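# Roll a whiteboard around a hallway corner and park it

## Task

Push or pull the wheeled whiteboard around the hallway's corner until all four of its wheels sit in the floor strip bounded by the two yellow tape lines, with no wheel touching either tape. The board must be upright on its own wheels, not propped against a wall. Either robot or both may be used. Afterwards, release the board and move the robots away from it. Neither robot may tip over or be left leaning.

## Robot and tools

Robots: two identical Hello Robot Stretch 4 units, r1 and r2. Each has an omni-wheel base, a mast with a lift, a horizontal arm that telescopes forward, a three-joint wrist (yaw, pitch, roll) and a two-finger gripper. Each stands about 1.6 m tall, and its base edge lies within 0.23 m of its base-frame origin. Each carries four cameras: r1_head_camera, r1_head_left_camera, r1_head_right_camera and r1_wrist_camera, plus the matching r2_ names.

Frames: every robot reports in its own base frame. Its origin is on the floor below the base centre, with x forward, y left and z up. hand_pose is a point between the open fingertips, given in that frame; the printed value may be somewhat wrong. The odometry frame is where the base frame was when the scene began. Nothing in the state gives one robot's position relative to the other, so only images, lidar_m and wrist_depth_mm reveal that.

execute_actions: arguments are "actions" (a list holding exactly one action, or empty to just read state and images) and optional "cameras" (list of camera names, or "all"; omitted or null means all; [] means none). An action is an object keyed "r1" and/or "r2". Each robot entry may contain:
- "base": exactly one relative move from the base's current spot: {"translate_m": d} straight ahead, positive forward, -2 to 2 m; {"strafe_m": d} sideways, positive left, -2 to 2 m; {"rotate_rad": d} turn in place, positive counter-clockwise seen from above, -3.2 to 3.2. The move is measured from the base position in the latest reported state.
- "joints": absolute targets by name (not offsets): lift_m 0 to 1.2; arm_m 0 to 0.55; wrist_yaw_rad -1.134 to 4.276 (0 points forward, positive left, 3.14 folded back, over 3.4 the arm may block it); wrist_pitch_rad -1.117 to 4.259 (0 level, 1.57 pointing down); wrist_roll_rad -1.117 to 4.259 (0 keeps fingers level, positive rotates clockwise as seen from behind); gripper_m -0.038 to 0.141 (fingertip gap; negative squeezes the tips together). A joint target out of range is clipped and reported; any other bad value or unknown key rejects the whole call and nothing moves.
- "pace": "slow", "default", "fast" or "max" (base speed up to 0.1/0.3/0.4/0.6 m/s, turning up to 1/2/3/4 rad/s; with the lift above 0.2 these drop, to 0.3 m/s and 1 rad/s at full height).
- "contact_limits": {"arm_m": x}, 0 (gentlest) to 0.75 (firmest), default 0.5, sets how hard the arm may push before halting.
- "end_of_arm": "enable_torque", sent alone, re-powers wrist or gripper motors that shut off.
All motions in one action start together. Anything omitted may still be driving toward an earlier target. One action lasts at most 15 s. A good unfold at scene start: lift_m 0.4 with wrist_yaw_rad 0.

wait: {"seconds": 0 to 10}; commands nothing new and returns state and images. zoom_image: {"camera": name, "region": [x0, y0, x1, y1]} in pixels of that camera's latest full image, origin top-left, up to 504 x 504. finished_scene: {"scene": n} ends the current scene irreversibly and reports success; the board must already be parked and stay so. If a result reports a stop, any later execute_actions, wait or finished_scene in the same reply is skipped.

Result lines: base_status and joint_status tell how each commanded motion ended. "done" (for the base, only that the wheels turned the full amount, slip included); "off_target" (stopped short, may still push); "contact_stop_at_<key>" (hit something; that part holds, or for lift, arm and wheels goes slack, so a lift may sag and a base may roll); "limit_stop_at_<name>" (built-in limit, e.g. "limit_stop_at_tilt" above 6 degrees of lean, which leaves lift, arm and wheels slack and unresponsive until the lean eases; "limit_stop_at_own_body" for self-collision, likely with gripper pitched up below -0.2 and rolled); "torque_fault" (a wrist or gripper motor overloaded and went limp until "enable_torque"). on_its_own lists uncommanded behaviour; "held at" there is the held target, not the actual position. base_odometry counts wheel turns; heading runs -3.142 to 3.142. If turned_by_wheels and turned_by_imu differ by more than about 0.1 rad, the base likely slipped or hit something. base_tilt is in degrees, forward and right positive, with a fixed bias up to about 1.5. motor_effort is percent of max, positive toward higher joint values, peak in brackets; for wheel_0, wheel_1, wheel_2 positive means turning right. lidar_m gives 12 distances in metres, sector 1 straight ahead then counter-clockwise (4 left, 7 behind, 10 right); "-" means nothing seen or closer than 0.25 m. It sees from about 0.15 m up and sees the other robot. wrist_depth_mm is a 7 x 7 grid from top left, 100 to 2000 mm.

Gripping: command a gap smaller than the object; gripper reading and "done" do not prove a hold, but a firm grip changes gripper_m effort. Tips pressed on a surface can jam; raise the lift.

Avoid: robots pressing on each other (once bases touch, any further drive presses hard and can end the run); turning or driving with over 1 kg in the hand while arm_m exceeds 0.2, especially at fast paces; steady hard pushes or pulls with a high gripper or high contact limit, which can tip the robot; letting the board fall or lean on a wall; drops, slams and hard hits. Two robots sharing a load can drift apart by up to about 3 cm per metre, which strains their grip. Finish by opening the gripper and backing away.

Each tool is called after "Emit:" as name([rows], argument=value, ...), one row to a line, values as JSON.

## Session

Emit:
execute_actions(actions=[])

Scene clock: 0.00 s.
r1.base_odometry: x=+0.000 y=+0.000 heading=+0.000 (m, m, rad; r1's odometry frame)
r1.turned_by_wheels: +0.000 (rad since the last result)
r1.turned_by_imu: +0.000 (rad since the last result)
r1.base_tilt: forward=+0.6 right=+0.4 (deg)
r1.lidar_m: 2.15 1.07 0.84 0.82 0.92 1.42 1.17 0.83 0.62 0.62 0.67 1.09
r1.base_status: not commanded
r1.joint_positions: lift_m=+0.265 arm_m=-0.002 wrist_yaw_rad=+3.167 wrist_pitch_rad=-0.013 wrist_roll_rad=-0.001 gripper_m=+0.057
r1.joint_status: not commanded
r1.motor_effort: lift_m=+20 arm_m=+0 wrist_yaw_rad=-2 wrist_pitch_rad=-6 wrist_roll_rad=+2 gripper_m=+1 wheel_0=+0 wheel_1=+0 wheel_2=+0 (%)
r1.hand_pose: x=-0.1221 y=+0.0802 z=+0.4469 quat_wxyz=(-0.013, +0.007, +0.000, +1.000) (m; r1's base frame)
r1.wrist_depth_mm: - 141 228 1576 - - 1576 / - 111 140 1618 - - 1464 / - 113 140 1618 - - 1499 / - 135 175 1618 - - 1499 / 212 1060 1336 1618 - - 1499 / 219 1098 196 1397 193 1618 1430 / 218 976 1078 110 1078 1025 1098
r2.base_odometry: x=+0.000 y=+0.000 heading=+0.000 (m, m, rad; r2's odometry frame)
r2.turned_by_wheels: +0.000 (rad since the last result)
r2.turned_by_imu: +0.000 (rad since the last result)
r2.base_tilt: forward=+0.0 right=-0.8 (deg)
r2.lidar_m: 0.64 0.66 0.79 0.77 0.78 0.75 0.69 1.42 0.83 0.71 0.70 0.77
r2.base_status: not commanded
r2.joint_positions: lift_m=+0.274 arm_m=-0.002 wrist_yaw_rad=+3.117 wrist_pitch_rad=-0.015 wrist_roll_rad=-0.004 gripper_m=+0.057
r2.joint_status: not commanded
r2.motor_effort: lift_m=+21 arm_m=+0 wrist_yaw_rad=+0 wrist_pitch_rad=-6 wrist_roll_rad=-1 gripper_m=-1 wheel_0=+0 wheel_1=-1 wheel_2=+0 (%)
r2.hand_pose: x=-0.1174 y=+0.0945 z=+0.4567 quat_wxyz=(+0.012, +0.007, -0.002, +1.000) (m; r2's base frame)
r2.wrist_depth_mm: - 140 1397 854 904 946 759 / - 140 866 842 904 946 750 / - 126 193 831 917 960 759 / 105 140 245 842 904 931 759 / 139 - - 842 904 946 768 / 1618 1808 201 831 196 946 778 / 1138 1138 1118 111 891 904 778
pictures: r1_head_camera, r1_head_left_camera, r1_head_right_camera, r1_wrist_camera, r2_head_camera, r2_head_left_camera, r2_head_right_camera, r2_wrist_camera
Images, in order (width x height): r1_head_camera 420x560, r1_head_left_camera 420x672, r1_head_right_camera 420x672, r1_wrist_camera 616x392, r2_head_camera 420x560, r2_head_left_camera 420x672, r2_head_right_camera 420x672, r2_wrist_camera 616x392.

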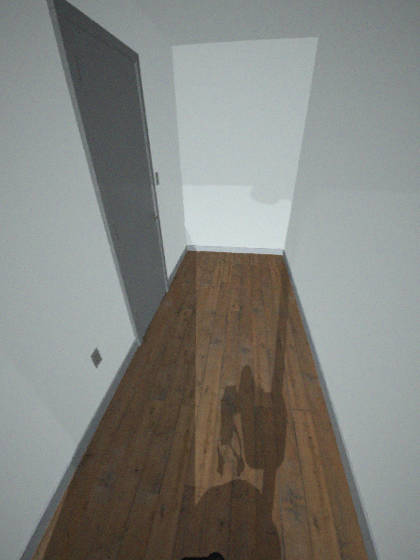

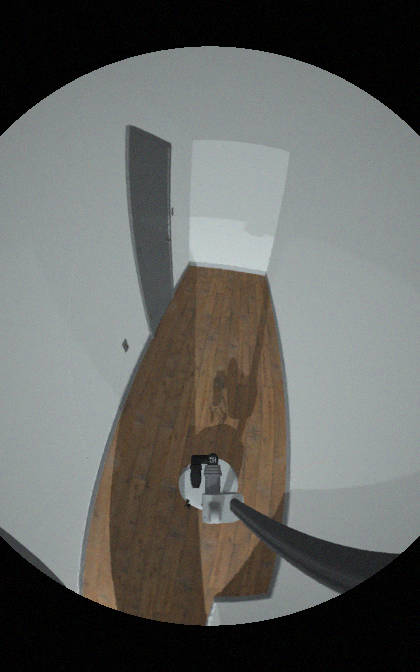

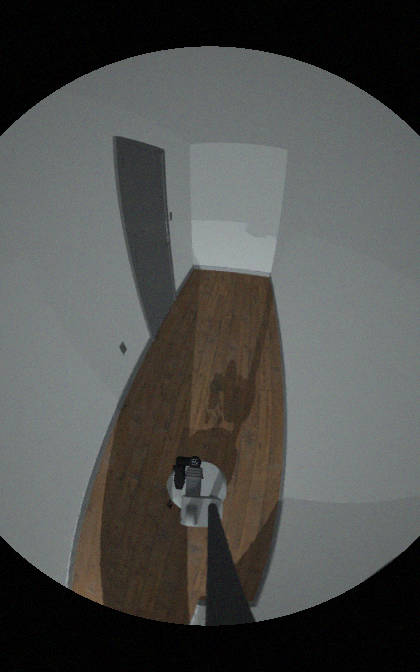

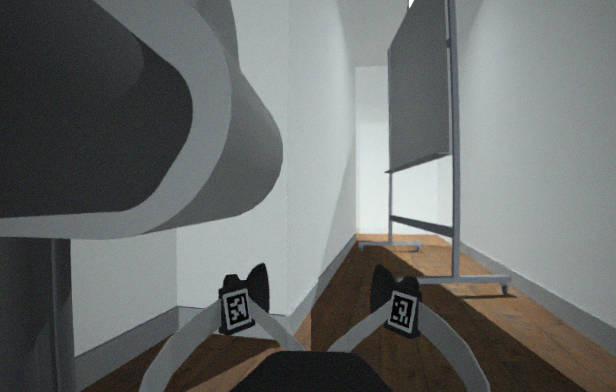

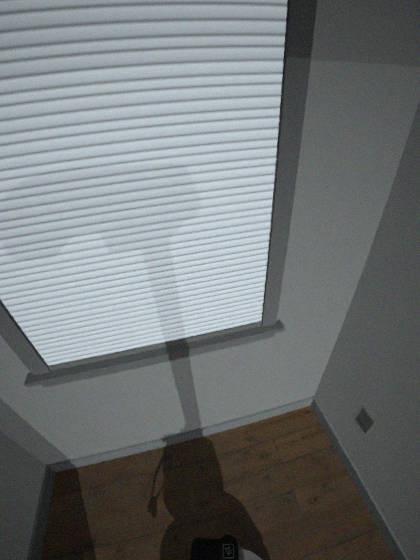

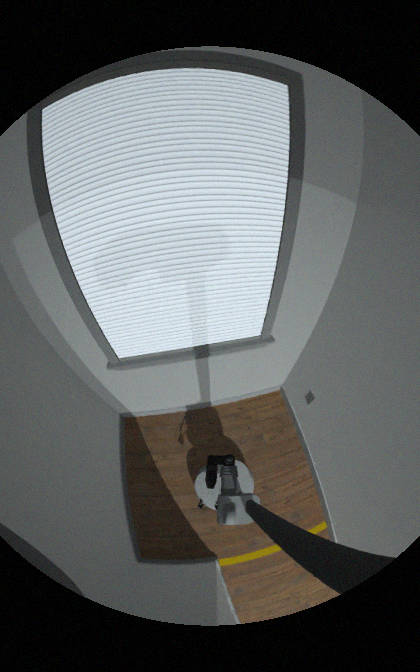

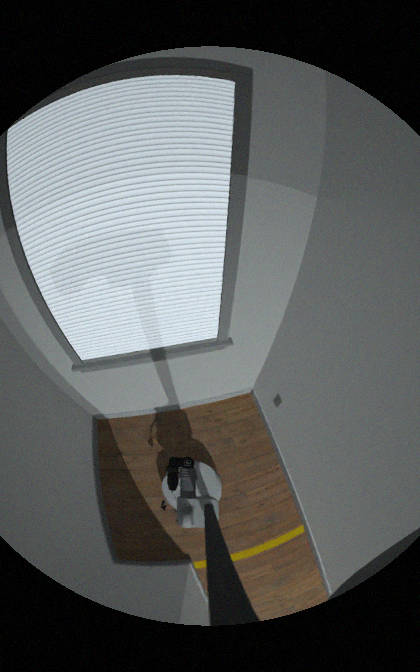

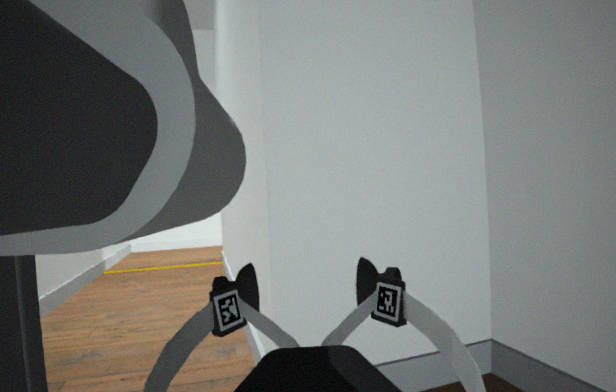

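Emit:
execute_actions([
  {"r1":{"base":{"rotate_rad":3.0},"joints":{"lift_m":0.4,"wrist_yaw_rad":0,"gripper_m":0.14}},"r2":{"base":{"rotate_rad":-2.9},"joints":{"lift_m":0.4,"wrist_yaw_rad":0,"gripper_m":0.14}}},
], cameras=["r1_head_camera","r2_head_camera"])

Scene clock: 3.17 s.
r1.base_odometry: x=+0.000 y=+0.000 heading=+3.000 (m, m, rad; r1's odometry frame)
r1.turned_by_wheels: +3.000 (rad since the last result)
r1.turned_by_imu: +3.002 (rad since the last result)
r1.base_tilt: forward=+0.3 right=+0.4 (deg)
r1.lidar_m: 1.18 0.92 0.67 0.62 0.65 0.90 2.41 1.25 0.87 0.82 0.85 1.18
r1.base_status: done
r1.joint_positions: lift_m=+0.400 arm_m=-0.002 wrist_yaw_rad=+0.000 wrist_pitch_rad=-0.013 wrist_roll_rad=-0.001 gripper_m=+0.140
r1.joint_status: all done
r1.motor_effort: lift_m=+23(26) arm_m=+0(0) wrist_yaw_rad=-3(8) wrist_pitch_rad=-6(8) wrist_roll_rad=+0(1) gripper_m=+1(8) wheel_0=-1(7) wheel_1=+0(4) wheel_2=+0(9) (%)
r1.hand_pose: x=+0.4570 y=-0.0873 z=+0.5818 quat_wxyz=(+1.000, +0.000, -0.007, +0.000) (m; r1's base frame)
r1.wrist_depth_mm: 946 946 1205 - - 1576 1118 / 946 946 1229 - - 1618 1118 / 946 946 1229 - - 1661 1098 / 960 946 1255 - - 1618 1098 / 946 946 1255 - - 1618 1098 / 946 946 976 - 1661 204 1118 / 946 946 1160 110 1397 1336 1118
r2.base_odometry: x=+0.000 y=+0.000 heading=-2.900 (m, m, rad; r2's odometry frame)
r2.turned_by_wheels: -2.900 (rad since the last result)
r2.turned_by_imu: -2.870 (rad since the last result)
r2.base_tilt: forward=+0.1 right=-0.8 (deg)
r2.lidar_m: 0.76 1.05 0.76 0.70 0.75 0.69 0.66 0.69 0.82 0.77 0.79 0.69
r2.base_status: done
r2.joint_positions: lift_m=+0.400 arm_m=-0.002 wrist_yaw_rad=+0.000 wrist_pitch_rad=-0.015 wrist_roll_rad=-0.004 gripper_m=+0.140
r2.joint_status: all done
r2.motor_effort: lift_m=+22(25) arm_m=+0(0) wrist_yaw_rad=-1(7) wrist_pitch_rad=-6(6) wrist_roll_rad=+0(2) gripper_m=-1(0) wheel_0=+1(9) wheel_1=+1(6) wheel_2=+1(10) (%)
r2.hand_pose: x=+0.4573 y=-0.0874 z=+0.5825 quat_wxyz=(+1.000, -0.002, -0.007, +0.000) (m; r2's base frame)
r2.wrist_depth_mm: 1205 1808 - - 442 442 445 / 1205 1808 - - 442 442 442 / 1229 1808 - - 442 445 445 / 1205 1808 - - 442 445 442 / 1182 1756 - - 442 442 449 / 1138 1366 1808 1863 442 445 449 / 1118 1397 1499 111 445 449 445
pictures: r1_head_camera, r2_head_camera
Images, in order (width x height): r1_head_camera 420x560, r2_head_camera 420x560.

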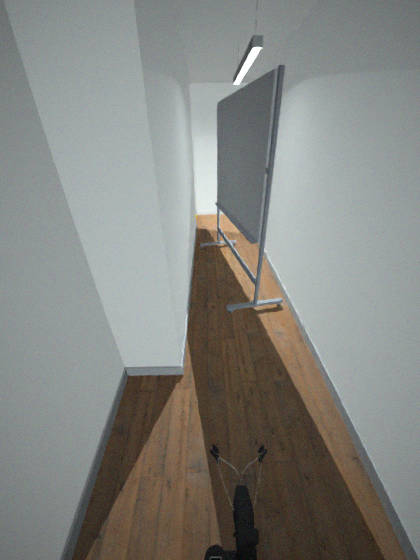

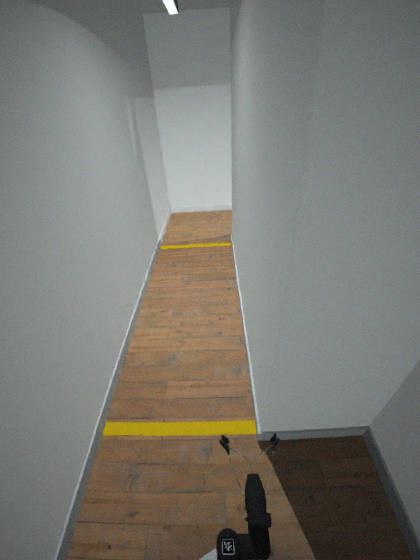

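Emit:
execute_actions([
  {"r1":{"base":{"strafe_m":-0.4}},"r2":{"base":{"strafe_m":0.3}}},
], cameras=[])

Emit:
execute_actions([
  {"r1":{"base":{"translate_m":1.2},"pace":"fast"},"r2":{"base":{"translate_m":2},"pace":"max"}},
], cameras=["r1_head_camera","r2_head_camera","r1_wrist_camera"])

Scene clock: 8.43 s.
r1.base_odometry: x=+0.057 y=+0.396 heading=+3.000 (m, m, rad; r1's odometry frame)
r1.turned_by_wheels: +0.000 (rad since the last result)
r1.turned_by_imu: +0.000 (rad since the last result)
r1.base_tilt: forward=+0.2 right=+0.6 (deg)
r1.lidar_m: 1.72 1.32 1.08 1.01 1.07 1.43 1.82 0.65 0.47 0.42 0.43 0.63
r1.base_status: done
r1.joint_positions: lift_m=+0.400 arm_m=-0.002 wrist_yaw_rad=+0.000 wrist_pitch_rad=-0.013 wrist_roll_rad=-0.001 gripper_m=+0.140
r1.joint_status: not commanded
r1.motor_effort: lift_m=+23(23) arm_m=+0(1) wrist_yaw_rad=-3(4) wrist_pitch_rad=-7(7) wrist_roll_rad=+2(2) gripper_m=+2(1) wheel_0=-1(9) wheel_1=+3(12) wheel_2=+0(1) (%)
r1.hand_pose: x=+0.4570 y=-0.0873 z=+0.5818 quat_wxyz=(+1.000, +0.000, -0.007, +0.000) (m; r1's base frame)
r1.wrist_depth_mm: 960 1366 - - 1661 788 559 / 960 1366 - - 1708 788 549 / 976 1397 - - 1708 798 554 / 976 1430 - - 1661 809 554 / 976 1430 - - 1661 798 554 / 960 1205 1708 - 1281 204 549 / 960 1229 1430 111 1308 741 554
r2.base_odometry: x=+0.072 y=-0.291 heading=-2.900 (m, m, rad; r2's odometry frame)
r2.turned_by_wheels: +0.000 (rad since the last result)
r2.turned_by_imu: -0.001 (rad since the last result)
r2.base_tilt: forward=+0.0 right=-0.8 (deg)
r2.lidar_m: 1.68 0.63 0.42 0.41 0.43 0.59 0.66 0.69 0.92 1.07 0.92 0.84
r2.base_status: done
r2.joint_positions: lift_m=+0.400 arm_m=-0.002 wrist_yaw_rad=+0.000 wrist_pitch_rad=-0.015 wrist_roll_rad=-0.004 gripper_m=+0.140
r2.joint_status: not commanded
r2.motor_effort: lift_m=+21(21) arm_m=+0(0) wrist_yaw_rad=-1(1) wrist_pitch_rad=-6(7) wrist_roll_rad=-2(2) gripper_m=+1(5) wheel_0=-1(10) wheel_1=-1(10) wheel_2=+0(3) (%)
r2.hand_pose: x=+0.4573 y=-0.0874 z=+0.5825 quat_wxyz=(+1.000, -0.002, -0.007, +0.000) (m; r2's base frame)
r2.wrist_depth_mm: 768 1160 - - 1430 750 544 / 750 1160 - - 1499 788 559 / 759 1138 - - 1576 798 564 / 750 1138 - - 1618 809 574 / 741 1098 - - 1661 759 580 / 723 878 1756 - 1308 715 580 / 715 976 1430 111 1281 778 580
pictures: none
No camera images: the call's "cameras" was empty. Leave "cameras" out to get every camera's image.

Scene clock: 13.63 s.
r1.base_odometry: x=-1.132 y=+0.565 heading=+3.000 (m, m, rad; r1's odometry frame)
r1.turned_by_wheels: +0.000 (rad since the last result)
r1.turned_by_imu: -0.004 (rad since the last result)
r1.base_tilt: forward=+0.5 right=+0.4 (deg)
r1.lidar_m: 0.65 0.66 0.64 0.60 1.08 1.48 1.84 0.62 0.45 0.41 0.43 0.60
r1.base_status: done
r1.joint_positions: lift_m=+0.400 arm_m=-0.002 wrist_yaw_rad=+0.000 wrist_pitch_rad=-0.013 wrist_roll_rad=-0.001 gripper_m=+0.140
r1.joint_status: not commanded
r1.motor_effort: lift_m=+23(23) arm_m=+0(0) wrist_yaw_rad=-4(3) wrist_pitch_rad=-7(6) wrist_roll_rad=+3(2) gripper_m=+3(4) wheel_0=-2(7) wheel_1=+0(7) wheel_2=+0(13) (%)
r1.hand_pose: x=+0.4570 y=-0.0874 z=+0.5818 quat_wxyz=(+1.000, +0.000, -0.007, +0.000) (m; r1's base frame)
r1.wrist_depth_mm: 991 1430 - - 1537 732 525 / 991 1430 - - 1576 750 517 / 1008 1464 - - 1576 759 525 / 1008 1430 - - 1576 759 525 / 1008 1464 - - 1576 741 525 / 991 1255 1160 1863 1182 204 517 / 991 1229 1430 110 1281 707 521
r2.base_odometry: x=-1.870 y=-0.770 heading=-2.900 (m, m, rad; r2's odometry frame)
r2.turned_by_wheels: +0.000 (rad since the last result)
r2.turned_by_imu: +0.002 (rad since the last result)
r2.base_tilt: forward=+0.0 right=-0.8 (deg)
r2.lidar_m: 1.66 0.62 0.44 0.41 0.42 0.61 1.80 0.70 0.51 0.48 0.51 0.69
r2.base_status: done
r2.joint_positions: lift_m=+0.400 arm_m=-0.002 wrist_yaw_rad=+0.000 wrist_pitch_rad=-0.015 wrist_roll_rad=-0.004 gripper_m=+0.140
r2.joint_status: not commanded
r2.motor_effort: lift_m=+21(21) arm_m=+0(0) wrist_yaw_rad=+0(2) wrist_pitch_rad=-6(6) wrist_roll_rad=+0(2) gripper_m=+0(1) wheel_0=-1(8) wheel_1=+0(6) wheel_2=+3(19) (%)
r2.hand_pose: x=+0.4573 y=-0.0874 z=+0.5825 quat_wxyz=(+1.000, -0.002, -0.007, +0.000) (m; r2's base frame)
r2.wrist_depth_mm: 759 1118 1808 1863 1921 1863 549 / 759 1118 1921 1921 1808 1863 559 / 750 1118 1863 1808 1863 1921 569 / 750 1098 1863 1863 1863 1863 580 / 741 1098 1863 1863 1921 1863 580 / 723 866 1708 1808 1661 723 585 / 699 960 1430 111 1397 1205 585
pictures: r1_head_camera, r1_wrist_camera, r2_head_camera
camera_calibration (this result's frames):
r1_wrist_camera: T_world_to_cam=[[0.0347586, -0.999362, -0.00820395, -0.094691], [0.00545337, 0.00839845, -0.99995, 0.636961], [0.999381, 0.0347122, 0.00574181, -0.229695], [0, 0, 0, 1]] pos_world=[0.229371, -0.0920069, 0.637472]
Images, in order (width x height): r1_head_camera 420x560, r1_wrist_camera 616x392, r2_head_camera 420x560.

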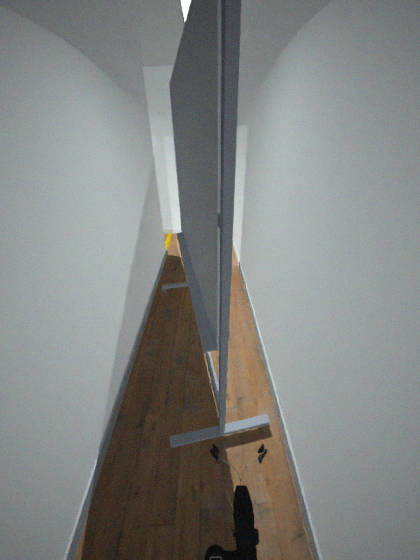

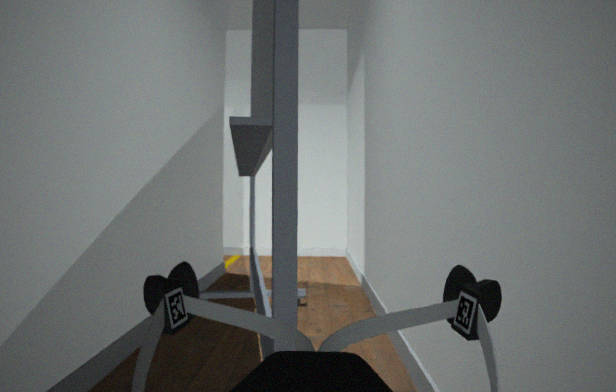

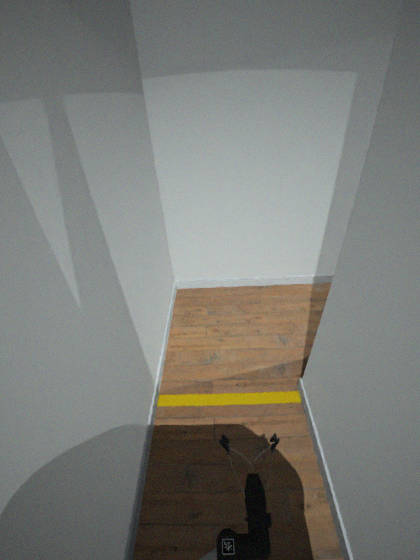

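Emit:
execute_actions([
  {"r1":{"base":{"translate_m":0.22}},"r2":{"base":{"translate_m":0.5}}},
], cameras=[])

Emit:
execute_actions([
  {"r1":{"joints":{"gripper_m":0.0}}},
], cameras=[])

Emit:
execute_actions([
  {"r1":{"base":{"strafe_m":0.3},"pace":"slow"}},
], cameras=["r1_head_camera","r1_wrist_camera"])

Scene clock: 17.80 s.
r1.base_odometry: x=-1.349 y=+0.596 heading=+3.000 (m, m, rad; r1's odometry frame)
r1.turned_by_wheels: +0.000 (rad since the last result)
r1.turned_by_imu: -0.001 (rad since the last result)
r1.base_tilt: forward=+0.3 right=+0.3 (deg)
r1.lidar_m: 0.45 0.45 0.64 0.60 0.64 1.48 1.82 0.62 0.43 0.42 0.43 0.52
r1.base_status: done
r1.joint_positions: lift_m=+0.400 arm_m=-0.002 wrist_yaw_rad=+0.000 wrist_pitch_rad=-0.013 wrist_roll_rad=-0.001 gripper_m=+0.140
r1.joint_status: not commanded
r1.motor_effort: lift_m=+23(23) arm_m=+0(0) wrist_yaw_rad=-3(3) wrist_pitch_rad=-7(7) wrist_roll_rad=+2(3) gripper_m=+0(2) wheel_0=+0(4) wheel_1=+0(5) wheel_2=-1(9) (%)
r1.hand_pose: x=+0.4570 y=-0.0874 z=+0.5818 quat_wxyz=(+1.000, +0.000, -0.007, +0.000) (m; r1's base frame)
r1.wrist_depth_mm: 991 1430 - - 1537 732 521 / 991 1464 343 - 1537 750 512 / 1025 1464 691 - 1576 750 517 / 1025 1464 - - 1537 750 517 / 1008 1464 - - 1537 741 517 / 991 1255 254 1863 1182 204 508 / 991 1229 1336 110 1255 699 517
r2.base_odometry: x=-2.355 y=-0.890 heading=-2.900 (m, m, rad; r2's odometry frame)
r2.turned_by_wheels: +0.000 (rad since the last result)
r2.turned_by_imu: +0.000 (rad since the last result)
r2.base_tilt: forward=+0.0 right=-0.8 (deg)
r2.lidar_m: 1.54 0.60 0.43 0.40 0.43 0.64 1.80 0.69 0.51 0.48 0.52 1.62
r2.base_status: done
r2.joint_positions: lift_m=+0.400 arm_m=-0.002 wrist_yaw_rad=+0.000 wrist_pitch_rad=-0.015 wrist_roll_rad=-0.004 gripper_m=+0.140
r2.joint_status: not commanded
r2.motor_effort: lift_m=+21(21) arm_m=+0(0) wrist_yaw_rad=-2(1) wrist_pitch_rad=-6(6) wrist_roll_rad=-2(1) gripper_m=-1(1) wheel_0=+1(6) wheel_1=+1(5) wheel_2=-2(12) (%)
r2.hand_pose: x=+0.4573 y=-0.0874 z=+0.5825 quat_wxyz=(+1.000, -0.002, -0.007, +0.000) (m; r2's base frame)
r2.wrist_depth_mm: 759 1138 1336 1366 1336 1366 1366 / 759 1138 1336 1366 1366 1366 1366 / 750 1118 1366 1366 1308 1336 1366 / 741 1098 1336 1308 1366 1366 1366 / 741 1078 1366 1366 1366 1397 1366 / 715 866 1366 1366 1366 1366 1366 / 707 960 1336 111 1336 1281 1255
pictures: none
No camera images: the call's "cameras" was empty. Leave "cameras" out to get every camera's image.

Scene clock: 20.17 s.
r1.base_odometry: x=-1.349 y=+0.596 heading=+3.000 (m, m, rad; r1's odometry frame)
r1.turned_by_wheels: +0.000 (rad since the last result)
r1.turned_by_imu: +0.000 (rad since the last result)
r1.base_tilt: forward=+0.4 right=+0.3 (deg)
r1.lidar_m: 0.44 0.46 0.63 0.61 0.63 1.49 1.81 0.61 0.44 0.40 0.44 0.52
r1.base_status: not commanded
r1.joint_positions: lift_m=+0.400 arm_m=-0.002 wrist_yaw_rad=+0.000 wrist_pitch_rad=-0.013 wrist_roll_rad=-0.001 gripper_m=+0.000
r1.joint_status: all done
r1.motor_effort: lift_m=+23(23) arm_m=+0(1) wrist_yaw_rad=-2(2) wrist_pitch_rad=-7(8) wrist_roll_rad=+1(3) gripper_m=-5(4) wheel_0=+0(0) wheel_1=+0(0) wheel_2=+0(1) (%)
r1.hand_pose: x=+0.4570 y=-0.0874 z=+0.5818 quat_wxyz=(+1.000, +0.000, -0.007, +0.000) (m; r1's base frame)
r1.wrist_depth_mm: 991 1430 - - 1537 732 517 / 1008 1464 343 - 1537 741 512 / 1008 1464 691 - 1576 750 521 / 1008 1464 - - 1576 750 517 / 1025 1430 - - 1576 741 517 / 1008 1464 1756 198 1042 732 512 / 991 1255 254 110 1255 627 517
r2.base_odometry: x=-2.355 y=-0.890 heading=-2.900 (m, m, rad; r2's odometry frame)
r2.turned_by_wheels: +0.000 (rad since the last result)
r2.turned_by_imu: -0.001 (rad since the last result)
r2.base_tilt: forward=+0.0 right=-0.8 (deg)
r2.lidar_m: 1.55 0.60 0.41 0.41 0.43 0.61 1.79 0.69 0.49 0.46 0.51 1.59
r2.base_status: not commanded
r2.joint_positions: lift_m=+0.400 arm_m=-0.002 wrist_yaw_rad=+0.000 wrist_pitch_rad=-0.015 wrist_roll_rad=-0.004 gripper_m=+0.140
r2.joint_status: not commanded
r2.motor_effort: lift_m=+21(21) arm_m=+0(0) wrist_yaw_rad=-1(1) wrist_pitch_rad=-6(6) wrist_roll_rad=+0(1) gripper_m=-1(1) wheel_0=+1(1) wheel_1=+1(1) wheel_2=-2(2) (%)
r2.hand_pose: x=+0.4573 y=-0.0874 z=+0.5825 quat_wxyz=(+1.000, -0.002, -0.007, +0.000) (m; r2's base frame)
r2.wrist_depth_mm: 759 1138 1366 1336 1336 1366 1366 / 759 1138 1336 1336 1336 1336 1366 / 750 1118 1336 1366 1366 1366 1336 / 750 1098 1366 1366 1336 1366 1397 / 741 1078 1366 1366 1366 1336 1397 / 723 866 1336 1366 1336 1366 1366 / 699 946 1336 111 1336 1281 1255
pictures: none
No camera images: the call's "cameras" was empty. Leave "cameras" out to get every camera's image.

Scene clock: 24.30 s.
r1.base_odometry: x=-1.392 y=+0.299 heading=+3.000 (m, m, rad; r1's odometry frame)
r1.turned_by_wheels: +0.000 (rad since the last result)
r1.turned_by_imu: +0.000 (rad since the last result)
r1.base_tilt: forward=+0.5 right=+0.4 (deg)
r1.lidar_m: 0.44 0.49 0.34 0.30 0.33 1.04 2.88 1.05 0.74 0.70 0.75 0.45
r1.base_status: done
r1.joint_positions: lift_m=+0.400 arm_m=-0.002 wrist_yaw_rad=+0.000 wrist_pitch_rad=-0.013 wrist_roll_rad=-0.001 gripper_m=+0.000
r1.joint_status: not commanded
r1.motor_effort: lift_m=+23(23) arm_m=+0(0) wrist_yaw_rad=-2(1) wrist_pitch_rad=-7(7) wrist_roll_rad=+2(1) gripper_m=-6(9) wheel_0=-1(5) wheel_1=+1(10) wheel_2=+0(0) (%)
r1.hand_pose: x=+0.4570 y=-0.0874 z=+0.5818 quat_wxyz=(+1.000, +0.000, -0.007, +0.000) (m; r1's base frame)
r1.wrist_depth_mm: 597 854 1708 1708 715 442 345 / 597 866 1708 1708 723 410 357 / 603 878 1708 1708 866 1255 946 / 609 891 1708 - - 1366 946 / 603 878 1756 - - 1366 960 / 603 878 1336 198 1661 1366 931 / 597 809 1255 110 640 1160 946
r2.base_odometry: x=-2.355 y=-0.890 heading=-2.900 (m, m, rad; r2's odometry frame)
r2.turned_by_wheels: +0.000 (rad since the last result)
r2.turned_by_imu: -0.001 (rad since the last result)
r2.base_tilt: forward=+0.0 right=-0.8 (deg)
r2.lidar_m: 1.53 0.61 0.43 0.42 0.44 0.61 1.81 0.71 0.50 0.48 0.50 1.61
r2.base_status: not commanded
r2.joint_positions: lift_m=+0.400 arm_m=-0.002 wrist_yaw_rad=+0.000 wrist_pitch_rad=-0.015 wrist_roll_rad=-0.004 gripper_m=+0.140
r2.joint_status: not commanded
r2.motor_effort: lift_m=+21(21) arm_m=+0(0) wrist_yaw_rad=+0(1) wrist_pitch_rad=-6(6) wrist_roll_rad=-2(1) gripper_m=+4(3) wheel_0=+1(1) wheel_1=+1(1) wheel_2=-2(2) (%)
r2.hand_pose: x=+0.4573 y=-0.0874 z=+0.5825 quat_wxyz=(+1.000, -0.002, -0.007, +0.000) (m; r2's base frame)
r2.wrist_depth_mm: 750 1138 1336 1336 1366 1336 1366 / 750 1138 1336 1336 1336 1336 1366 / 750 1118 1336 1366 1336 1366 1336 / 741 1118 1336 1336 1366 1366 1366 / 732 1078 1336 1366 1336 1366 1366 / 723 866 1366 1336 1336 1366 1366 / 715 960 1336 111 1336 1255 1255
pictures: r1_head_camera, r1_wrist_camera
camera_calibration (this result's frames):
r1_wrist_camera: T_world_to_cam=[[0.0347559, -0.999362, -0.00820392, -0.0946906], [0.00545323, 0.00839839, -0.99995, 0.636961], [0.999381, 0.0347094, 0.00574165, -0.229695], [0, 0, 0, 1]] pos_world=[0.229371, -0.092007, 0.637472]
Images, in order (width x height): r1_head_camera 420x560, r1_wrist_camera 616x392.

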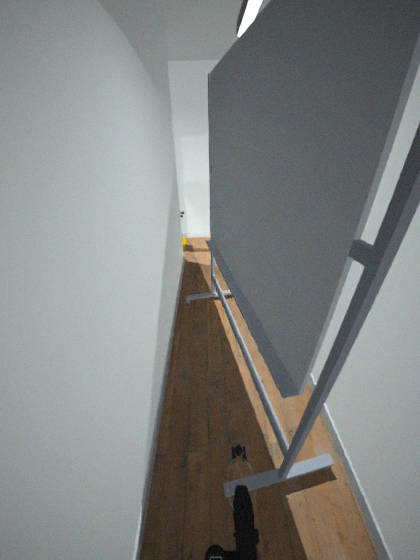

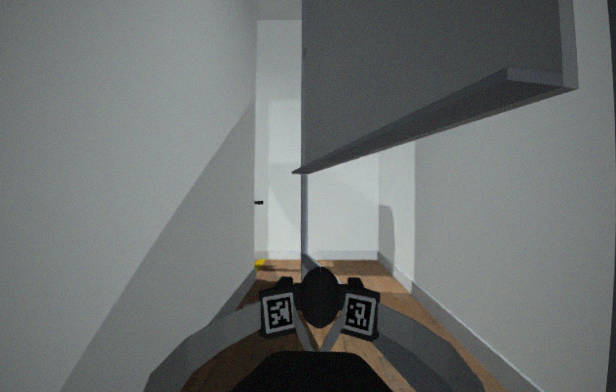

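Slipped off. Retry deeper.

Emit:
execute_actions([
  {"r1":{"base":{"translate_m":-0.08},"joints":{"gripper_m":0.14}}},
], cameras=[])

Emit:
execute_actions([
  {"r1":{"base":{"strafe_m":-0.27}}},
], cameras=[])

Emit:
execute_actions([
  {"r1":{"base":{"translate_m":0.14}}},
], cameras=[])

Emit:
execute_actions([
  {"r1":{"joints":{"gripper_m":-0.02}}},
], cameras=[])

Emit:
execute_actions([
  {"r1":{"base":{"strafe_m":0.28},"pace":"slow"}},
], cameras=["r1_head_camera","r1_wrist_camera"])

Scene clock: 27.83 s.
r1.base_odometry: x=-1.312 y=+0.288 heading=+3.000 (m, m, rad; r1's odometry frame)
r1.turned_by_wheels: +0.000 (rad since the last result)
r1.turned_by_imu: +0.000 (rad since the last result)
r1.base_tilt: forward=+0.3 right=+0.5 (deg)
r1.lidar_m: 0.53 0.48 0.33 0.31 0.32 1.07 2.89 1.06 0.75 0.70 0.75 0.54
r1.base_status: done
r1.joint_positions: lift_m=+0.400 arm_m=-0.002 wrist_yaw_rad=+0.000 wrist_pitch_rad=-0.013 wrist_roll_rad=-0.001 gripper_m=+0.140
r1.joint_status: all done
r1.motor_effort: lift_m=+23(23) arm_m=+0(0) wrist_yaw_rad=-3(3) wrist_pitch_rad=-7(8) wrist_roll_rad=+3(1) gripper_m=+2(5) wheel_0=+0(6) wheel_1=-2(8) wheel_2=+0(9) (%)
r1.hand_pose: x=+0.4570 y=-0.0874 z=+0.5818 quat_wxyz=(+1.000, +0.000, -0.007, +0.000) (m; r1's base frame)
r1.wrist_depth_mm: 591 854 1618 1808 759 469 960 / 597 866 1708 1808 759 449 976 / 597 878 1708 1756 866 1281 661 / 603 878 1756 - - 1366 668 / 603 878 1708 - - 1366 976 / 603 759 1336 1863 1708 204 960 / 591 809 1366 110 1025 1182 960
r2.base_odometry: x=-2.355 y=-0.890 heading=-2.900 (m, m, rad; r2's odometry frame)
r2.turned_by_wheels: +0.000 (rad since the last result)
r2.turned_by_imu: -0.001 (rad since the last result)
r2.base_tilt: forward=+0.1 right=-0.9 (deg)
r2.lidar_m: 1.53 0.62 0.43 0.40 0.44 0.62 1.79 0.71 0.50 0.47 0.53 1.62
r2.base_status: not commanded
r2.joint_positions: lift_m=+0.400 arm_m=-0.002 wrist_yaw_rad=+0.000 wrist_pitch_rad=-0.015 wrist_roll_rad=-0.004 gripper_m=+0.140
r2.joint_status: not commanded
r2.motor_effort: lift_m=+21(21) arm_m=+0(0) wrist_yaw_rad=-1(1) wrist_pitch_rad=-6(6) wrist_roll_rad=+0(1) gripper_m=-4(2) wheel_0=+1(1) wheel_1=+1(1) wheel_2=-2(2) (%)
r2.hand_pose: x=+0.4573 y=-0.0874 z=+0.5825 quat_wxyz=(+1.000, -0.002, -0.007, +0.000) (m; r2's base frame)
r2.wrist_depth_mm: 750 1138 1336 1366 1336 1366 1336 / 750 1138 1366 1336 1366 1366 1366 / 759 1118 1336 1366 1336 1366 1366 / 741 1098 1336 1336 1366 1366 1366 / 723 1078 1366 1366 1336 1366 1366 / 715 866 1336 1366 1336 1397 1366 / 707 960 1366 111 1336 1281 1255
pictures: none
No camera images: the call's "cameras" was empty. Leave "cameras" out to get every camera's image.

Scene clock: 30.07 s.
r1.base_odometry: x=-1.274 y=+0.555 heading=+3.000 (m, m, rad; r1's odometry frame)
r1.turned_by_wheels: +0.000 (rad since the last result)
r1.turned_by_imu: +0.000 (rad since the last result)
r1.base_tilt: forward=+0.5 right=+0.5 (deg)
r1.lidar_m: 0.52 0.55 0.62 0.57 1.06 1.44 2.03 0.67 0.48 0.43 0.47 0.60
r1.base_status: done
r1.joint_positions: lift_m=+0.400 arm_m=-0.002 wrist_yaw_rad=+0.000 wrist_pitch_rad=-0.013 wrist_roll_rad=-0.001 gripper_m=+0.140
r1.joint_status: not commanded
r1.motor_effort: lift_m=+23(23) arm_m=-1(1) wrist_yaw_rad=-2(3) wrist_pitch_rad=-7(7) wrist_roll_rad=+3(2) gripper_m=+0(1) wheel_0=-1(8) wheel_1=+0(6) wheel_2=+0(1) (%)
r1.hand_pose: x=+0.4570 y=-0.0874 z=+0.5818 quat_wxyz=(+1.000, +0.000, -0.007, +0.000) (m; r1's base frame)
r1.wrist_depth_mm: 946 1366 - 442 1618 788 564 / 960 1397 - 433 1661 809 554 / 960 1430 - 580 1708 820 564 / 976 1430 - - 1708 820 564 / 960 1397 - - 1708 809 564 / 960 1205 1160 336 1281 203 559 / 960 1229 1430 110 1308 768 564
r2.base_odometry: x=-2.355 y=-0.890 heading=-2.900 (m, m, rad; r2's odometry frame)
r2.turned_by_wheels: +0.000 (rad since the last result)
r2.turned_by_imu: -0.001 (rad since the last result)
r2.base_tilt: forward=+0.0 right=-0.8 (deg)
r2.lidar_m: 1.53 0.61 0.42 0.41 0.42 0.59 1.81 0.69 0.52 0.47 0.49 1.61
r2.base_status: not commanded
r2.joint_positions: lift_m=+0.400 arm_m=-0.002 wrist_yaw_rad=+0.000 wrist_pitch_rad=-0.015 wrist_roll_rad=-0.004 gripper_m=+0.140
r2.joint_status: not commanded
r2.motor_effort: lift_m=+21(21) arm_m=+0(0) wrist_yaw_rad=+0(1) wrist_pitch_rad=-6(7) wrist_roll_rad=-2(1) gripper_m=+0(2) wheel_0=+0(1) wheel_1=+1(1) wheel_2=-2(2) (%)
r2.hand_pose: x=+0.4573 y=-0.0874 z=+0.5825 quat_wxyz=(+1.000, -0.002, -0.007, +0.000) (m; r2's base frame)
r2.wrist_depth_mm: 750 1138 1336 1336 1336 1336 1366 / 759 1138 1366 1336 1336 1397 1366 / 750 1118 1336 1366 1336 1336 1366 / 741 1098 1366 1336 1366 1366 1366 / 732 1078 1336 1336 1366 1366 1366 / 715 866 1308 1366 1336 1366 1336 / 699 960 1336 111 1366 1281 1281
pictures: none
No camera images: the call's "cameras" was empty. Leave "cameras" out to get every camera's image.

Scene clock: 31.83 s.
r1.base_odometry: x=-1.413 y=+0.575 heading=+3.000 (m, m, rad; r1's odometry frame)
r1.turned_by_wheels: +0.000 (rad since the last result)
r1.turned_by_imu: +0.000 (rad since the last result)
r1.base_tilt: forward=+0.4 right=+0.3 (deg)
r1.lidar_m: 0.38 0.41 0.59 0.57 0.59 1.44 2.02 0.66 0.48 0.43 0.46 0.47
r1.base_status: done
r1.joint_positions: lift_m=+0.400 arm_m=-0.002 wrist_yaw_rad=+0.000 wrist_pitch_rad=-0.013 wrist_roll_rad=-0.001 gripper_m=+0.140
r1.joint_status: not commanded
r1.motor_effort: lift_m=+23(23) arm_m=+0(0) wrist_yaw_rad=-4(2) wrist_pitch_rad=-8(8) wrist_roll_rad=+2(1) gripper_m=+2(1) wheel_0=+1(6) wheel_1=+1(8) wheel_2=+2(9) (%)
r1.hand_pose: x=+0.4570 y=-0.0874 z=+0.5818 quat_wxyz=(+1.000, +0.000, -0.007, +0.000) (m; r1's base frame)
r1.wrist_depth_mm: 946 1366 1863 195 1661 788 564 / 960 1397 347 195 1661 798 554 / 960 1397 - 195 1661 809 559 / 976 1397 - 196 1661 809 564 / 976 1430 - 195 1708 798 554 / 960 1229 1661 196 1281 204 554 / 960 1229 1336 110 1308 759 559
r2.base_odometry: x=-2.355 y=-0.890 heading=-2.900 (m, m, rad; r2's odometry frame)
r2.turned_by_wheels: +0.000 (rad since the last result)
r2.turned_by_imu: +0.000 (rad since the last result)
r2.base_tilt: forward=+0.0 right=-0.8 (deg)
r2.lidar_m: 1.54 0.60 0.43 0.41 0.43 0.61 1.80 0.70 0.50 0.47 0.52 1.58
r2.base_status: not commanded
r2.joint_positions: lift_m=+0.400 arm_m=-0.002 wrist_yaw_rad=+0.000 wrist_pitch_rad=-0.015 wrist_roll_rad=-0.004 gripper_m=+0.140
r2.joint_status: not commanded
r2.motor_effort: lift_m=+21(21) arm_m=+0(0) wrist_yaw_rad=+0(1) wrist_pitch_rad=-6(6) wrist_roll_rad=-1(1) gripper_m=-1(4) wheel_0=+1(1) wheel_1=+0(1) wheel_2=-2(3) (%)
r2.hand_pose: x=+0.4573 y=-0.0874 z=+0.5825 quat_wxyz=(+1.000, -0.002, -0.007, +0.000) (m; r2's base frame)
r2.wrist_depth_mm: 750 1138 1336 1336 1336 1366 1336 / 750 1138 1366 1336 1366 1308 1336 / 750 1118 1366 1366 1336 1366 1397 / 741 1118 1336 1336 1366 1366 1336 / 732 1078 1336 1336 1366 1397 1397 / 723 866 1366 1366 1366 1366 1366 / 699 960 1366 111 1336 1255 1255
pictures: none
No camera images: the call's "cameras" was empty. Leave "cameras" out to get every camera's image.

Scene clock: 34.33 s.
r1.base_odometry: x=-1.413 y=+0.575 heading=+3.000 (m, m, rad; r1's odometry frame)
r1.turned_by_wheels: +0.000 (rad since the last result)
r1.turned_by_imu: +0.000 (rad since the last result)
r1.base_tilt: forward=+0.5 right=+0.5 (deg)
r1.lidar_m: 0.38 0.40 0.61 0.56 0.60 1.44 2.02 0.67 0.46 0.41 0.46 0.42
r1.base_status: not commanded
r1.joint_positions: lift_m=+0.400 arm_m=-0.002 wrist_yaw_rad=+0.008 wrist_pitch_rad=-0.012 wrist_roll_rad=-0.001 gripper_m=-0.019
r1.joint_status: all done
r1.on_its_own: wrist_yaw_rad is at rest, and its effort (-24) is outside its rest range (-13 to +13)
r1.motor_effort: lift_m=+23(23) arm_m=+0(0) wrist_yaw_rad=-24(56) wrist_pitch_rad=-8(11) wrist_roll_rad=+2(3) gripper_m=-27(29) wheel_0=+1(7) wheel_1=+1(2) wheel_2=+6(8) (%)
r1.hand_pose: x=+0.4576 y=-0.0852 z=+0.5815 quat_wxyz=(+1.000, +0.000, -0.006, +0.004) (m; r1's base frame)
r1.wrist_depth_mm: 946 1336 1863 182 1499 809 574 / 946 1366 384 182 1499 820 564 / 960 1397 1863 182 1537 820 569 / 960 1366 - 182 1537 831 569 / 946 1397 - 182 1537 831 569 / 946 1366 183 182 183 759 559 / 946 1118 1336 111 1255 647 569
r2.base_odometry: x=-2.355 y=-0.890 heading=-2.900 (m, m, rad; r2's odometry frame)
r2.turned_by_wheels: +0.000 (rad since the last result)
r2.turned_by_imu: -0.001 (rad since the last result)
r2.base_tilt: forward=+0.0 right=-0.9 (deg)
r2.lidar_m: 1.55 0.61 0.44 0.40 0.44 0.61 1.80 0.71 0.50 0.46 0.51 1.62
r2.base_status: not commanded
r2.joint_positions: lift_m=+0.400 arm_m=-0.002 wrist_yaw_rad=+0.000 wrist_pitch_rad=-0.015 wrist_roll_rad=-0.004 gripper_m=+0.140
r2.joint_status: not commanded
r2.motor_effort: lift_m=+21(21) arm_m=+0(0) wrist_yaw_rad=-1(1) wrist_pitch_rad=-6(6) wrist_roll_rad=+3(1) gripper_m=-2(2) wheel_0=+1(1) wheel_1=+1(1) wheel_2=-2(2) (%)
r2.hand_pose: x=+0.4573 y=-0.0874 z=+0.5825 quat_wxyz=(+1.000, -0.002, -0.007, +0.000) (m; r2's base frame)
r2.wrist_depth_mm: 750 1138 1336 1336 1366 1336 1336 / 750 1138 1366 1366 1336 1336 1366 / 759 1118 1336 1366 1366 1336 1366 / 741 1118 1336 1366 1336 1336 1366 / 732 1078 1336 1336 1366 1366 1366 / 715 866 1336 1336 1336 1366 1366 / 699 960 1336 111 1366 1281 1255
pictures: none
No camera images: the call's "cameras" was empty. Leave "cameras" out to get every camera's image.

Scene clock: 38.27 s.
r1.base_odometry: x=-1.453 y=+0.298 heading=+2.999 (m, m, rad; r1's odometry frame)
r1.turned_by_wheels: -0.001 (rad since the last result)
r1.turned_by_imu: -0.005 (rad since the last result)
r1.base_tilt: forward=+0.4 right=+0.4 (deg)
r1.lidar_m: 0.39 0.43 0.32 0.30 0.31 1.06 2.80 1.07 0.76 0.71 0.75 0.39
r1.base_status: done
r1.joint_positions: lift_m=+0.400 arm_m=-0.002 wrist_yaw_rad=-0.014 wrist_pitch_rad=-0.013 wrist_roll_rad=-0.001 gripper_m=-0.019
r1.joint_status: not commanded
r1.on_its_own: wrist_yaw_rad is at rest, and its effort (+34) is outside its rest range (-13 to +13)
r1.motor_effort: lift_m=+23(23) arm_m=-1(0) wrist_yaw_rad=+34(58) wrist_pitch_rad=-8(10) wrist_roll_rad=+2(2) gripper_m=-24(28) wheel_0=-10(13) wheel_1=-1(3) wheel_2=-4(7) (%)
r1.hand_pose: x=+0.4557 y=-0.0913 z=+0.5817 quat_wxyz=(+1.000, +0.000, -0.007, -0.007) (m; r1's base frame)
r1.wrist_depth_mm: 603 904 1499 259 - 1281 931 / 615 904 1430 287 - 1308 904 / 621 917 1921 496 - 1308 917 / 621 931 1921 - - 1308 917 / 621 917 1983 1537 - 1308 917 / 615 917 1308 184 177 1118 904 / 609 778 1336 111 1255 603 904
r2.base_odometry: x=-2.355 y=-0.890 heading=-2.900 (m, m, rad; r2's odometry frame)
r2.turned_by_wheels: +0.000 (rad since the last result)
r2.turned_by_imu: -0.001 (rad since the last result)
r2.base_tilt: forward=+0.0 right=-0.8 (deg)
r2.lidar_m: 1.55 0.60 0.45 0.40 0.42 0.60 1.81 0.71 0.49 0.48 0.51 1.60
r2.base_status: not commanded
r2.joint_positions: lift_m=+0.400 arm_m=-0.002 wrist_yaw_rad=+0.000 wrist_pitch_rad=-0.015 wrist_roll_rad=-0.004 gripper_m=+0.140
r2.joint_status: not commanded
r2.motor_effort: lift_m=+21(21) arm_m=+0(0) wrist_yaw_rad=+1(0) wrist_pitch_rad=-6(6) wrist_roll_rad=-1(1) gripper_m=+0(2) wheel_0=+0(1) wheel_1=+1(1) wheel_2=-2(2) (%)
r2.hand_pose: x=+0.4573 y=-0.0874 z=+0.5825 quat_wxyz=(+1.000, -0.002, -0.007, +0.000) (m; r2's base frame)
r2.wrist_depth_mm: 750 1118 1308 1366 1336 1366 1366 / 759 1138 1308 1366 1336 1366 1336 / 750 1098 1366 1336 1366 1336 1397 / 750 1118 1336 1366 1366 1336 1366 / 732 1098 1336 1336 1397 1366 1366 / 715 854 1366 1366 1336 1366 1336 / 699 976 1336 111 1336 1255 1255
pictures: r1_head_camera, r1_wrist_camera
camera_calibration (this result's frames):
r1_wrist_camera: T_world_to_cam=[[0.021051, -0.999745, -0.00820819, -0.0923791], [0.00548045, 0.00832527, -0.99995, 0.636957], [0.999763, 0.021005, 0.00565431, -0.229709], [0, 0, 0, 1]] pos_world=[0.228108, -0.0928334, 0.637466]
Images, in order (width x height): r1_head_camera 420x560, r1_wrist_camera 616x392.

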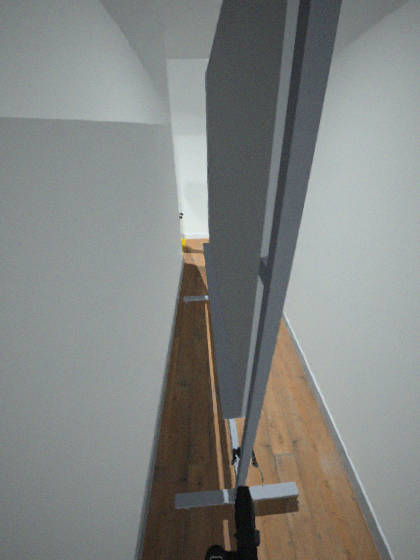

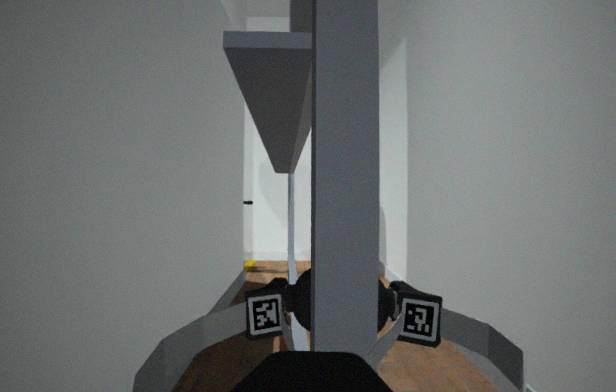

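Emit:
execute_actions([
  {"r1":{"base":{"rotate_rad":-0.12},"pace":"slow"}},
], cameras=[])

Emit:
execute_actions([
  {"r1":{"base":{"translate_m":0.8},"pace":"slow"}},
], cameras=["r1_head_camera","r2_head_right_camera"])

Scene clock: 39.87 s.
r1.base_odometry: x=-1.453 y=+0.298 heading=+2.880 (m, m, rad; r1's odometry frame)
r1.turned_by_wheels: -0.119 (rad since the last result)
r1.turned_by_imu: -0.118 (rad since the last result)
r1.base_tilt: forward=+0.5 right=+0.4 (deg)
r1.lidar_m: 0.38 0.37 0.34 0.29 0.31 0.42 1.98 1.25 0.80 0.72 0.73 0.41
r1.base_status: done
r1.joint_positions: lift_m=+0.400 arm_m=-0.002 wrist_yaw_rad=+0.007 wrist_pitch_rad=-0.013 wrist_roll_rad=-0.001 gripper_m=-0.019
r1.joint_status: not commanded
r1.on_its_own: wrist_yaw_rad is at rest, and its effort (-23) is outside its rest range (-13 to +13)
r1.motor_effort: lift_m=+23(23) arm_m=+0(0) wrist_yaw_rad=-23(79) wrist_pitch_rad=-7(10) wrist_roll_rad=+1(2) gripper_m=-24(32) wheel_0=+7(13) wheel_1=+1(8) wheel_2=+5(14) (%)
r1.hand_pose: x=+0.4576 y=-0.0853 z=+0.5818 quat_wxyz=(+1.000, +0.000, -0.007, +0.004) (m; r1's base frame)
r1.wrist_depth_mm: 723 1138 1808 178 1863 1060 809 / 741 1160 382 178 1863 1078 798 / 741 1182 1863 178 1921 1078 798 / 750 1182 - 178 1863 1098 798 / 750 1182 - 178 1863 1078 798 / 741 1078 183 179 184 1008 788 / 732 891 1336 110 1366 891 809
r2.base_odometry: x=-2.355 y=-0.890 heading=-2.900 (m, m, rad; r2's odometry frame)
r2.turned_by_wheels: +0.000 (rad since the last result)
r2.turned_by_imu: +0.000 (rad since the last result)
r2.base_tilt: forward=+0.1 right=-0.8 (deg)
r2.lidar_m: 1.55 0.59 0.42 0.41 0.44 0.63 1.79 0.70 0.51 0.45 0.51 1.61
r2.base_status: not commanded
r2.joint_positions: lift_m=+0.400 arm_m=-0.002 wrist_yaw_rad=+0.000 wrist_pitch_rad=-0.015 wrist_roll_rad=-0.004 gripper_m=+0.140
r2.joint_status: not commanded
r2.motor_effort: lift_m=+21(21) arm_m=+0(0) wrist_yaw_rad=-1(0) wrist_pitch_rad=-6(6) wrist_roll_rad=+1(2) gripper_m=-2(2) wheel_0=+1(1) wheel_1=+1(1) wheel_2=-2(2) (%)
r2.hand_pose: x=+0.4573 y=-0.0874 z=+0.5825 quat_wxyz=(+1.000, -0.002, -0.007, +0.000) (m; r2's base frame)
r2.wrist_depth_mm: 759 1138 1366 1366 1336 1366 1366 / 759 1118 1366 1336 1336 1366 1366 / 750 1118 1336 1366 1366 1336 1397 / 741 1118 1336 1366 1308 1366 1366 / 732 1078 1308 1366 1366 1366 1397 / 723 854 1336 1366 1336 1366 1366 / 699 960 1308 111 1366 1255 1255
pictures: none
No camera images: the call's "cameras" was empty. Leave "cameras" out to get every camera's image.

action 0: r1: "base": translate_m = 0.8 would last too long for one action: at the pace "slow" translate_m can be at most 0.766 in either direction: name a faster pace, or command the rest in another action

Emit:
execute_actions([
  {"r1":{"base":{"translate_m":0.8}}},
], cameras=["r1_head_camera","r2_head_right_camera"])

Scene clock: 42.00 s.
r1.base_odometry: x=-1.637 y=+0.347 heading=+2.894 (m, m, rad; r1's odometry frame)
r1.turned_by_wheels: +0.014 (rad since the last result)
r1.turned_by_imu: +0.035 (rad since the last result)
r1.base_tilt: forward=+0.4 right=+0.4 (deg)
r1.lidar_m: 0.32 0.34 0.34 0.31 0.33 0.42 2.26 1.18 0.76 0.69 0.72 0.34
r1.base_status: translate_m contact_stop (by the wheels' count: +0.190 of +0.800)
r1.joint_positions: lift_m=+0.400 arm_m=-0.003 wrist_yaw_rad=-0.005 wrist_pitch_rad=-0.012 wrist_roll_rad=-0.001 gripper_m=-0.020
r1.joint_status: not commanded
r1.on_its_own: the wheels are slack since a contact_stop
r1.motor_effort: lift_m=+21(23) arm_m=+0(2) wrist_yaw_rad=+11(82) wrist_pitch_rad=-10(14) wrist_roll_rad=+1(2) gripper_m=-13(24) wheel_0=+0(9) wheel_1=+0(11) wheel_2=+0(35) (%)
r1.hand_pose: x=+0.4564 y=-0.0888 z=+0.5816 quat_wxyz=(+1.000, +0.000, -0.006, -0.002) (m; r1's base frame)
r1.wrist_depth_mm: 715 1118 236 121 1708 1078 809 / 732 1138 384 121 1708 1078 798 / 741 1160 1756 121 1708 1098 809 / 741 1160 - 121 1756 1098 798 / 741 1160 - 121 1708 1078 788 / 741 1160 1160 121 180 1098 788 / 732 960 1255 111 1308 891 798
r2.base_odometry: x=-2.355 y=-0.890 heading=-2.900 (m, m, rad; r2's odometry frame)
r2.turned_by_wheels: +0.000 (rad since the last result)
r2.turned_by_imu: -0.001 (rad since the last result)
r2.base_tilt: forward=+0.0 right=-0.8 (deg)
r2.lidar_m: 1.54 0.61 0.44 0.41 0.44 0.61 1.79 0.68 0.51 0.47 0.52 1.60
r2.base_status: not commanded
r2.joint_positions: lift_m=+0.400 arm_m=-0.002 wrist_yaw_rad=+0.000 wrist_pitch_rad=-0.015 wrist_roll_rad=-0.004 gripper_m=+0.140
r2.joint_status: not commanded
r2.motor_effort: lift_m=+21(21) arm_m=+0(0) wrist_yaw_rad=-1(1) wrist_pitch_rad=-6(6) wrist_roll_rad=-1(2) gripper_m=-4(1) wheel_0=+1(1) wheel_1=+1(1) wheel_2=-2(2) (%)
r2.hand_pose: x=+0.4573 y=-0.0874 z=+0.5825 quat_wxyz=(+1.000, -0.002, -0.007, +0.000) (m; r2's base frame)
r2.wrist_depth_mm: 759 1138 1336 1336 1366 1366 1366 / 750 1118 1336 1366 1366 1366 1366 / 741 1118 1336 1366 1366 1366 1397 / 741 1098 1366 1336 1366 1366 1366 / 732 1098 1366 1336 1336 1336 1366 / 723 866 1336 1336 1366 1366 1366 / 707 946 1336 111 1336 1281 1255
pictures: r1_head_camera, r2_head_right_camera
Images, in order (width x height): r1_head_camera 420x560, r2_head_right_camera 420x672.

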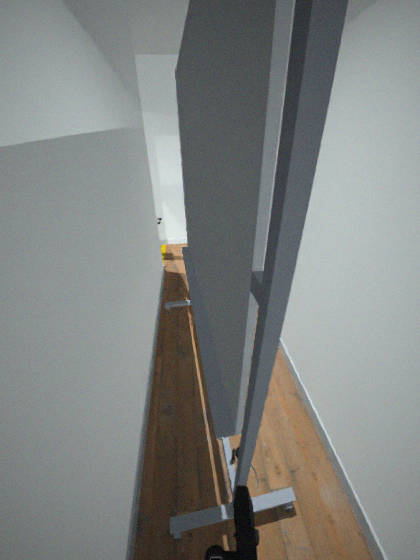

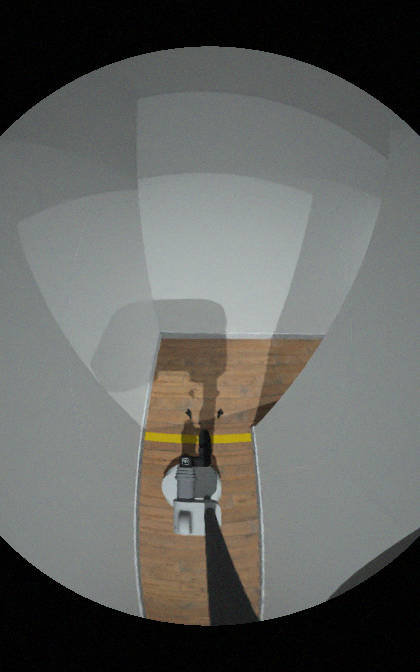

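Emit:
execute_actions([
  {"r2":{"base":{"translate_m":0.87}},"r1":{"base":{"rotate_rad":0.09},"joints":{"gripper_m":0.1}}},
], cameras=[])

Emit:
execute_actions([
  {"r2":{"base":{"rotate_rad":-1.57}}},
], cameras=["r2_head_camera","r2_wrist_camera"])

Scene clock: 46.87 s.
r1.base_odometry: x=-1.636 y=+0.347 heading=+2.984 (m, m, rad; r1's odometry frame)
r1.turned_by_wheels: +0.090 (rad since the last result)
r1.turned_by_imu: +0.089 (rad since the last result)
r1.base_tilt: forward=+0.3 right=+0.4 (deg)
r1.lidar_m: 0.34 0.35 0.32 0.31 0.34 0.47 2.94 1.03 0.74 0.69 0.73 0.36
r1.base_status: done
r1.joint_positions: lift_m=+0.400 arm_m=-0.003 wrist_yaw_rad=-0.007 wrist_pitch_rad=-0.013 wrist_roll_rad=-0.001 gripper_m=+0.100
r1.joint_status: all done
r1.on_its_own: wrist_yaw_rad is at rest, and its effort (+16) is outside its rest range (-13 to +13)
r1.motor_effort: lift_m=+21(21) arm_m=+0(0) wrist_yaw_rad=+16(85) wrist_pitch_rad=-8(10) wrist_roll_rad=+2(2) gripper_m=+5(16) wheel_0=+0(9) wheel_1=+1(6) wheel_2=-5(19) (%)
r1.hand_pose: x=+0.4562 y=-0.0893 z=+0.5819 quat_wxyz=(+1.000, +0.000, -0.007, -0.003) (m; r1's base frame)
r1.wrist_depth_mm: 609 891 244 137 - 1308 931 / 615 904 1281 137 - 1308 917 / 627 904 1618 137 - 1336 931 / 627 931 1808 137 - 1336 931 / 621 917 1808 137 - 1308 931 / 621 842 201 137 1863 1060 917 / 615 798 1336 110 1308 1138 931
r2.base_odometry: x=-3.200 y=-1.099 heading=-2.899 (m, m, rad; r2's odometry frame)
r2.turned_by_wheels: +0.000 (rad since the last result)
r2.turned_by_imu: +0.000 (rad since the last result)
r2.base_tilt: forward=+0.0 right=-0.8 (deg)
r2.lidar_m: 0.67 0.62 0.44 0.41 0.43 0.61 1.78 0.71 0.62 1.30 0.98 0.71
r2.base_status: done
r2.joint_positions: lift_m=+0.400 arm_m=-0.002 wrist_yaw_rad=+0.000 wrist_pitch_rad=-0.015 wrist_roll_rad=-0.004 gripper_m=+0.140
r2.joint_status: not commanded
r2.motor_effort: lift_m=+21(21) arm_m=+0(0) wrist_yaw_rad=-1(0) wrist_pitch_rad=-6(6) wrist_roll_rad=-1(1) gripper_m=-1(0) wheel_0=+2(7) wheel_1=+1(10) wheel_2=-1(7) (%)
r2.hand_pose: x=+0.4573 y=-0.0874 z=+0.5825 quat_wxyz=(+1.000, -0.002, -0.007, +0.000) (m; r2's base frame)
r2.wrist_depth_mm: 455 459 459 462 462 462 469 / 455 459 455 466 466 462 466 / 459 459 459 462 462 466 466 / 459 459 462 462 462 466 466 / 459 462 462 459 469 469 469 / 459 462 462 466 466 469 469 / 459 462 462 111 466 469 469
pictures: none
No camera images: the call's "cameras" was empty. Leave "cameras" out to get every camera's image.

Scene clock: 48.93 s.
r1.base_odometry: x=-1.636 y=+0.347 heading=+2.984 (m, m, rad; r1's odometry frame)
r1.turned_by_wheels: +0.000 (rad since the last result)
r1.turned_by_imu: +0.000 (rad since the last result)
r1.base_tilt: forward=+0.3 right=+0.4 (deg)
r1.lidar_m: 0.34 0.36 0.35 0.31 0.33 0.48 2.92 1.01 0.74 0.70 0.73 0.37
r1.base_status: not commanded
r1.joint_positions: lift_m=+0.400 arm_m=-0.003 wrist_yaw_rad=-0.007 wrist_pitch_rad=-0.013 wrist_roll_rad=-0.001 gripper_m=+0.100
r1.joint_status: not commanded
r1.on_its_own: wrist_yaw_rad is at rest, and its effort (+18) is outside its rest range (-13 to +13)
r1.motor_effort: lift_m=+21(21) arm_m=+0(0) wrist_yaw_rad=+18(16) wrist_pitch_rad=-7(9) wrist_roll_rad=+0(2) gripper_m=+0(1) wheel_0=+0(0) wheel_1=+0(1) wheel_2=-6(5) (%)
r1.hand_pose: x=+0.4562 y=-0.0893 z=+0.5819 quat_wxyz=(+1.000, +0.000, -0.007, -0.003) (m; r1's base frame)
r1.wrist_depth_mm: 615 891 244 137 - 1308 946 / 615 904 1281 137 - 1308 917 / 621 917 1576 137 - 1336 931 / 627 917 1808 137 - 1336 917 / 621 917 1808 137 - 1336 931 / 621 854 200 137 1863 1060 917 / 615 809 1336 110 1308 1160 917
r2.base_odometry: x=-3.200 y=-1.099 heading=+1.814 (m, m, rad; r2's odometry frame)
r2.turned_by_wheels: -1.570 (rad since the last result)
r2.turned_by_imu: -1.554 (rad since the last result)
r2.base_tilt: forward=+0.1 right=-0.8 (deg)
r2.lidar_m: 1.26 0.97 0.71 0.67 0.59 0.43 0.39 0.42 0.61 1.68 0.71 0.61
r2.base_status: done
r2.joint_positions: lift_m=+0.400 arm_m=-0.002 wrist_yaw_rad=+0.000 wrist_pitch_rad=-0.015 wrist_roll_rad=-0.004 gripper_m=+0.140
r2.joint_status: not commanded
r2.motor_effort: lift_m=+21(21) arm_m=-1(0) wrist_yaw_rad=+0(1) wrist_pitch_rad=-5(6) wrist_roll_rad=-1(1) gripper_m=+1(2) wheel_0=+2(7) wheel_1=+1(9) wheel_2=+2(8) (%)
r2.hand_pose: x=+0.4573 y=-0.0875 z=+0.5825 quat_wxyz=(+1.000, -0.002, -0.007, +0.000) (m; r2's base frame)
r2.wrist_depth_mm: 1118 1708 - - 1118 591 418 / 1160 1661 - - 1160 597 427 / 1138 1708 - - 1205 621 436 / 1118 1661 - - 1229 627 442 / 1098 1618 - - 1281 591 449 / 1098 1308 1756 - 1042 559 449 / 1078 1366 1464 111 1138 597 449
pictures: r2_head_camera, r2_wrist_camera
camera_calibration (this result's frames):
r2_wrist_camera: T_world_to_cam=[[-0.00211285, -0.999007, -0.0445125, -0.0566943], [0.026999, 0.0444393, -0.998647, 0.634993], [0.999633, -0.00331178, 0.0268783, -0.243222], [0, 0, 0, 1]] pos_world=[0.225868, -0.0856622, 0.638148]
Images, in order (width x height): r2_head_camera 420x560, r2_wrist_camera 616x392.

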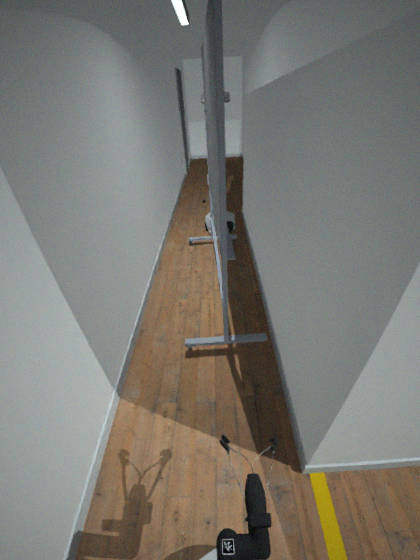

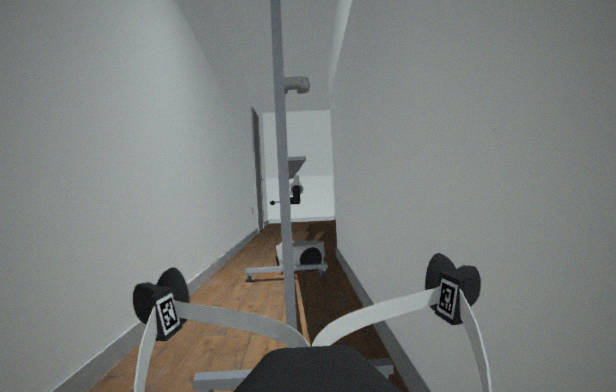

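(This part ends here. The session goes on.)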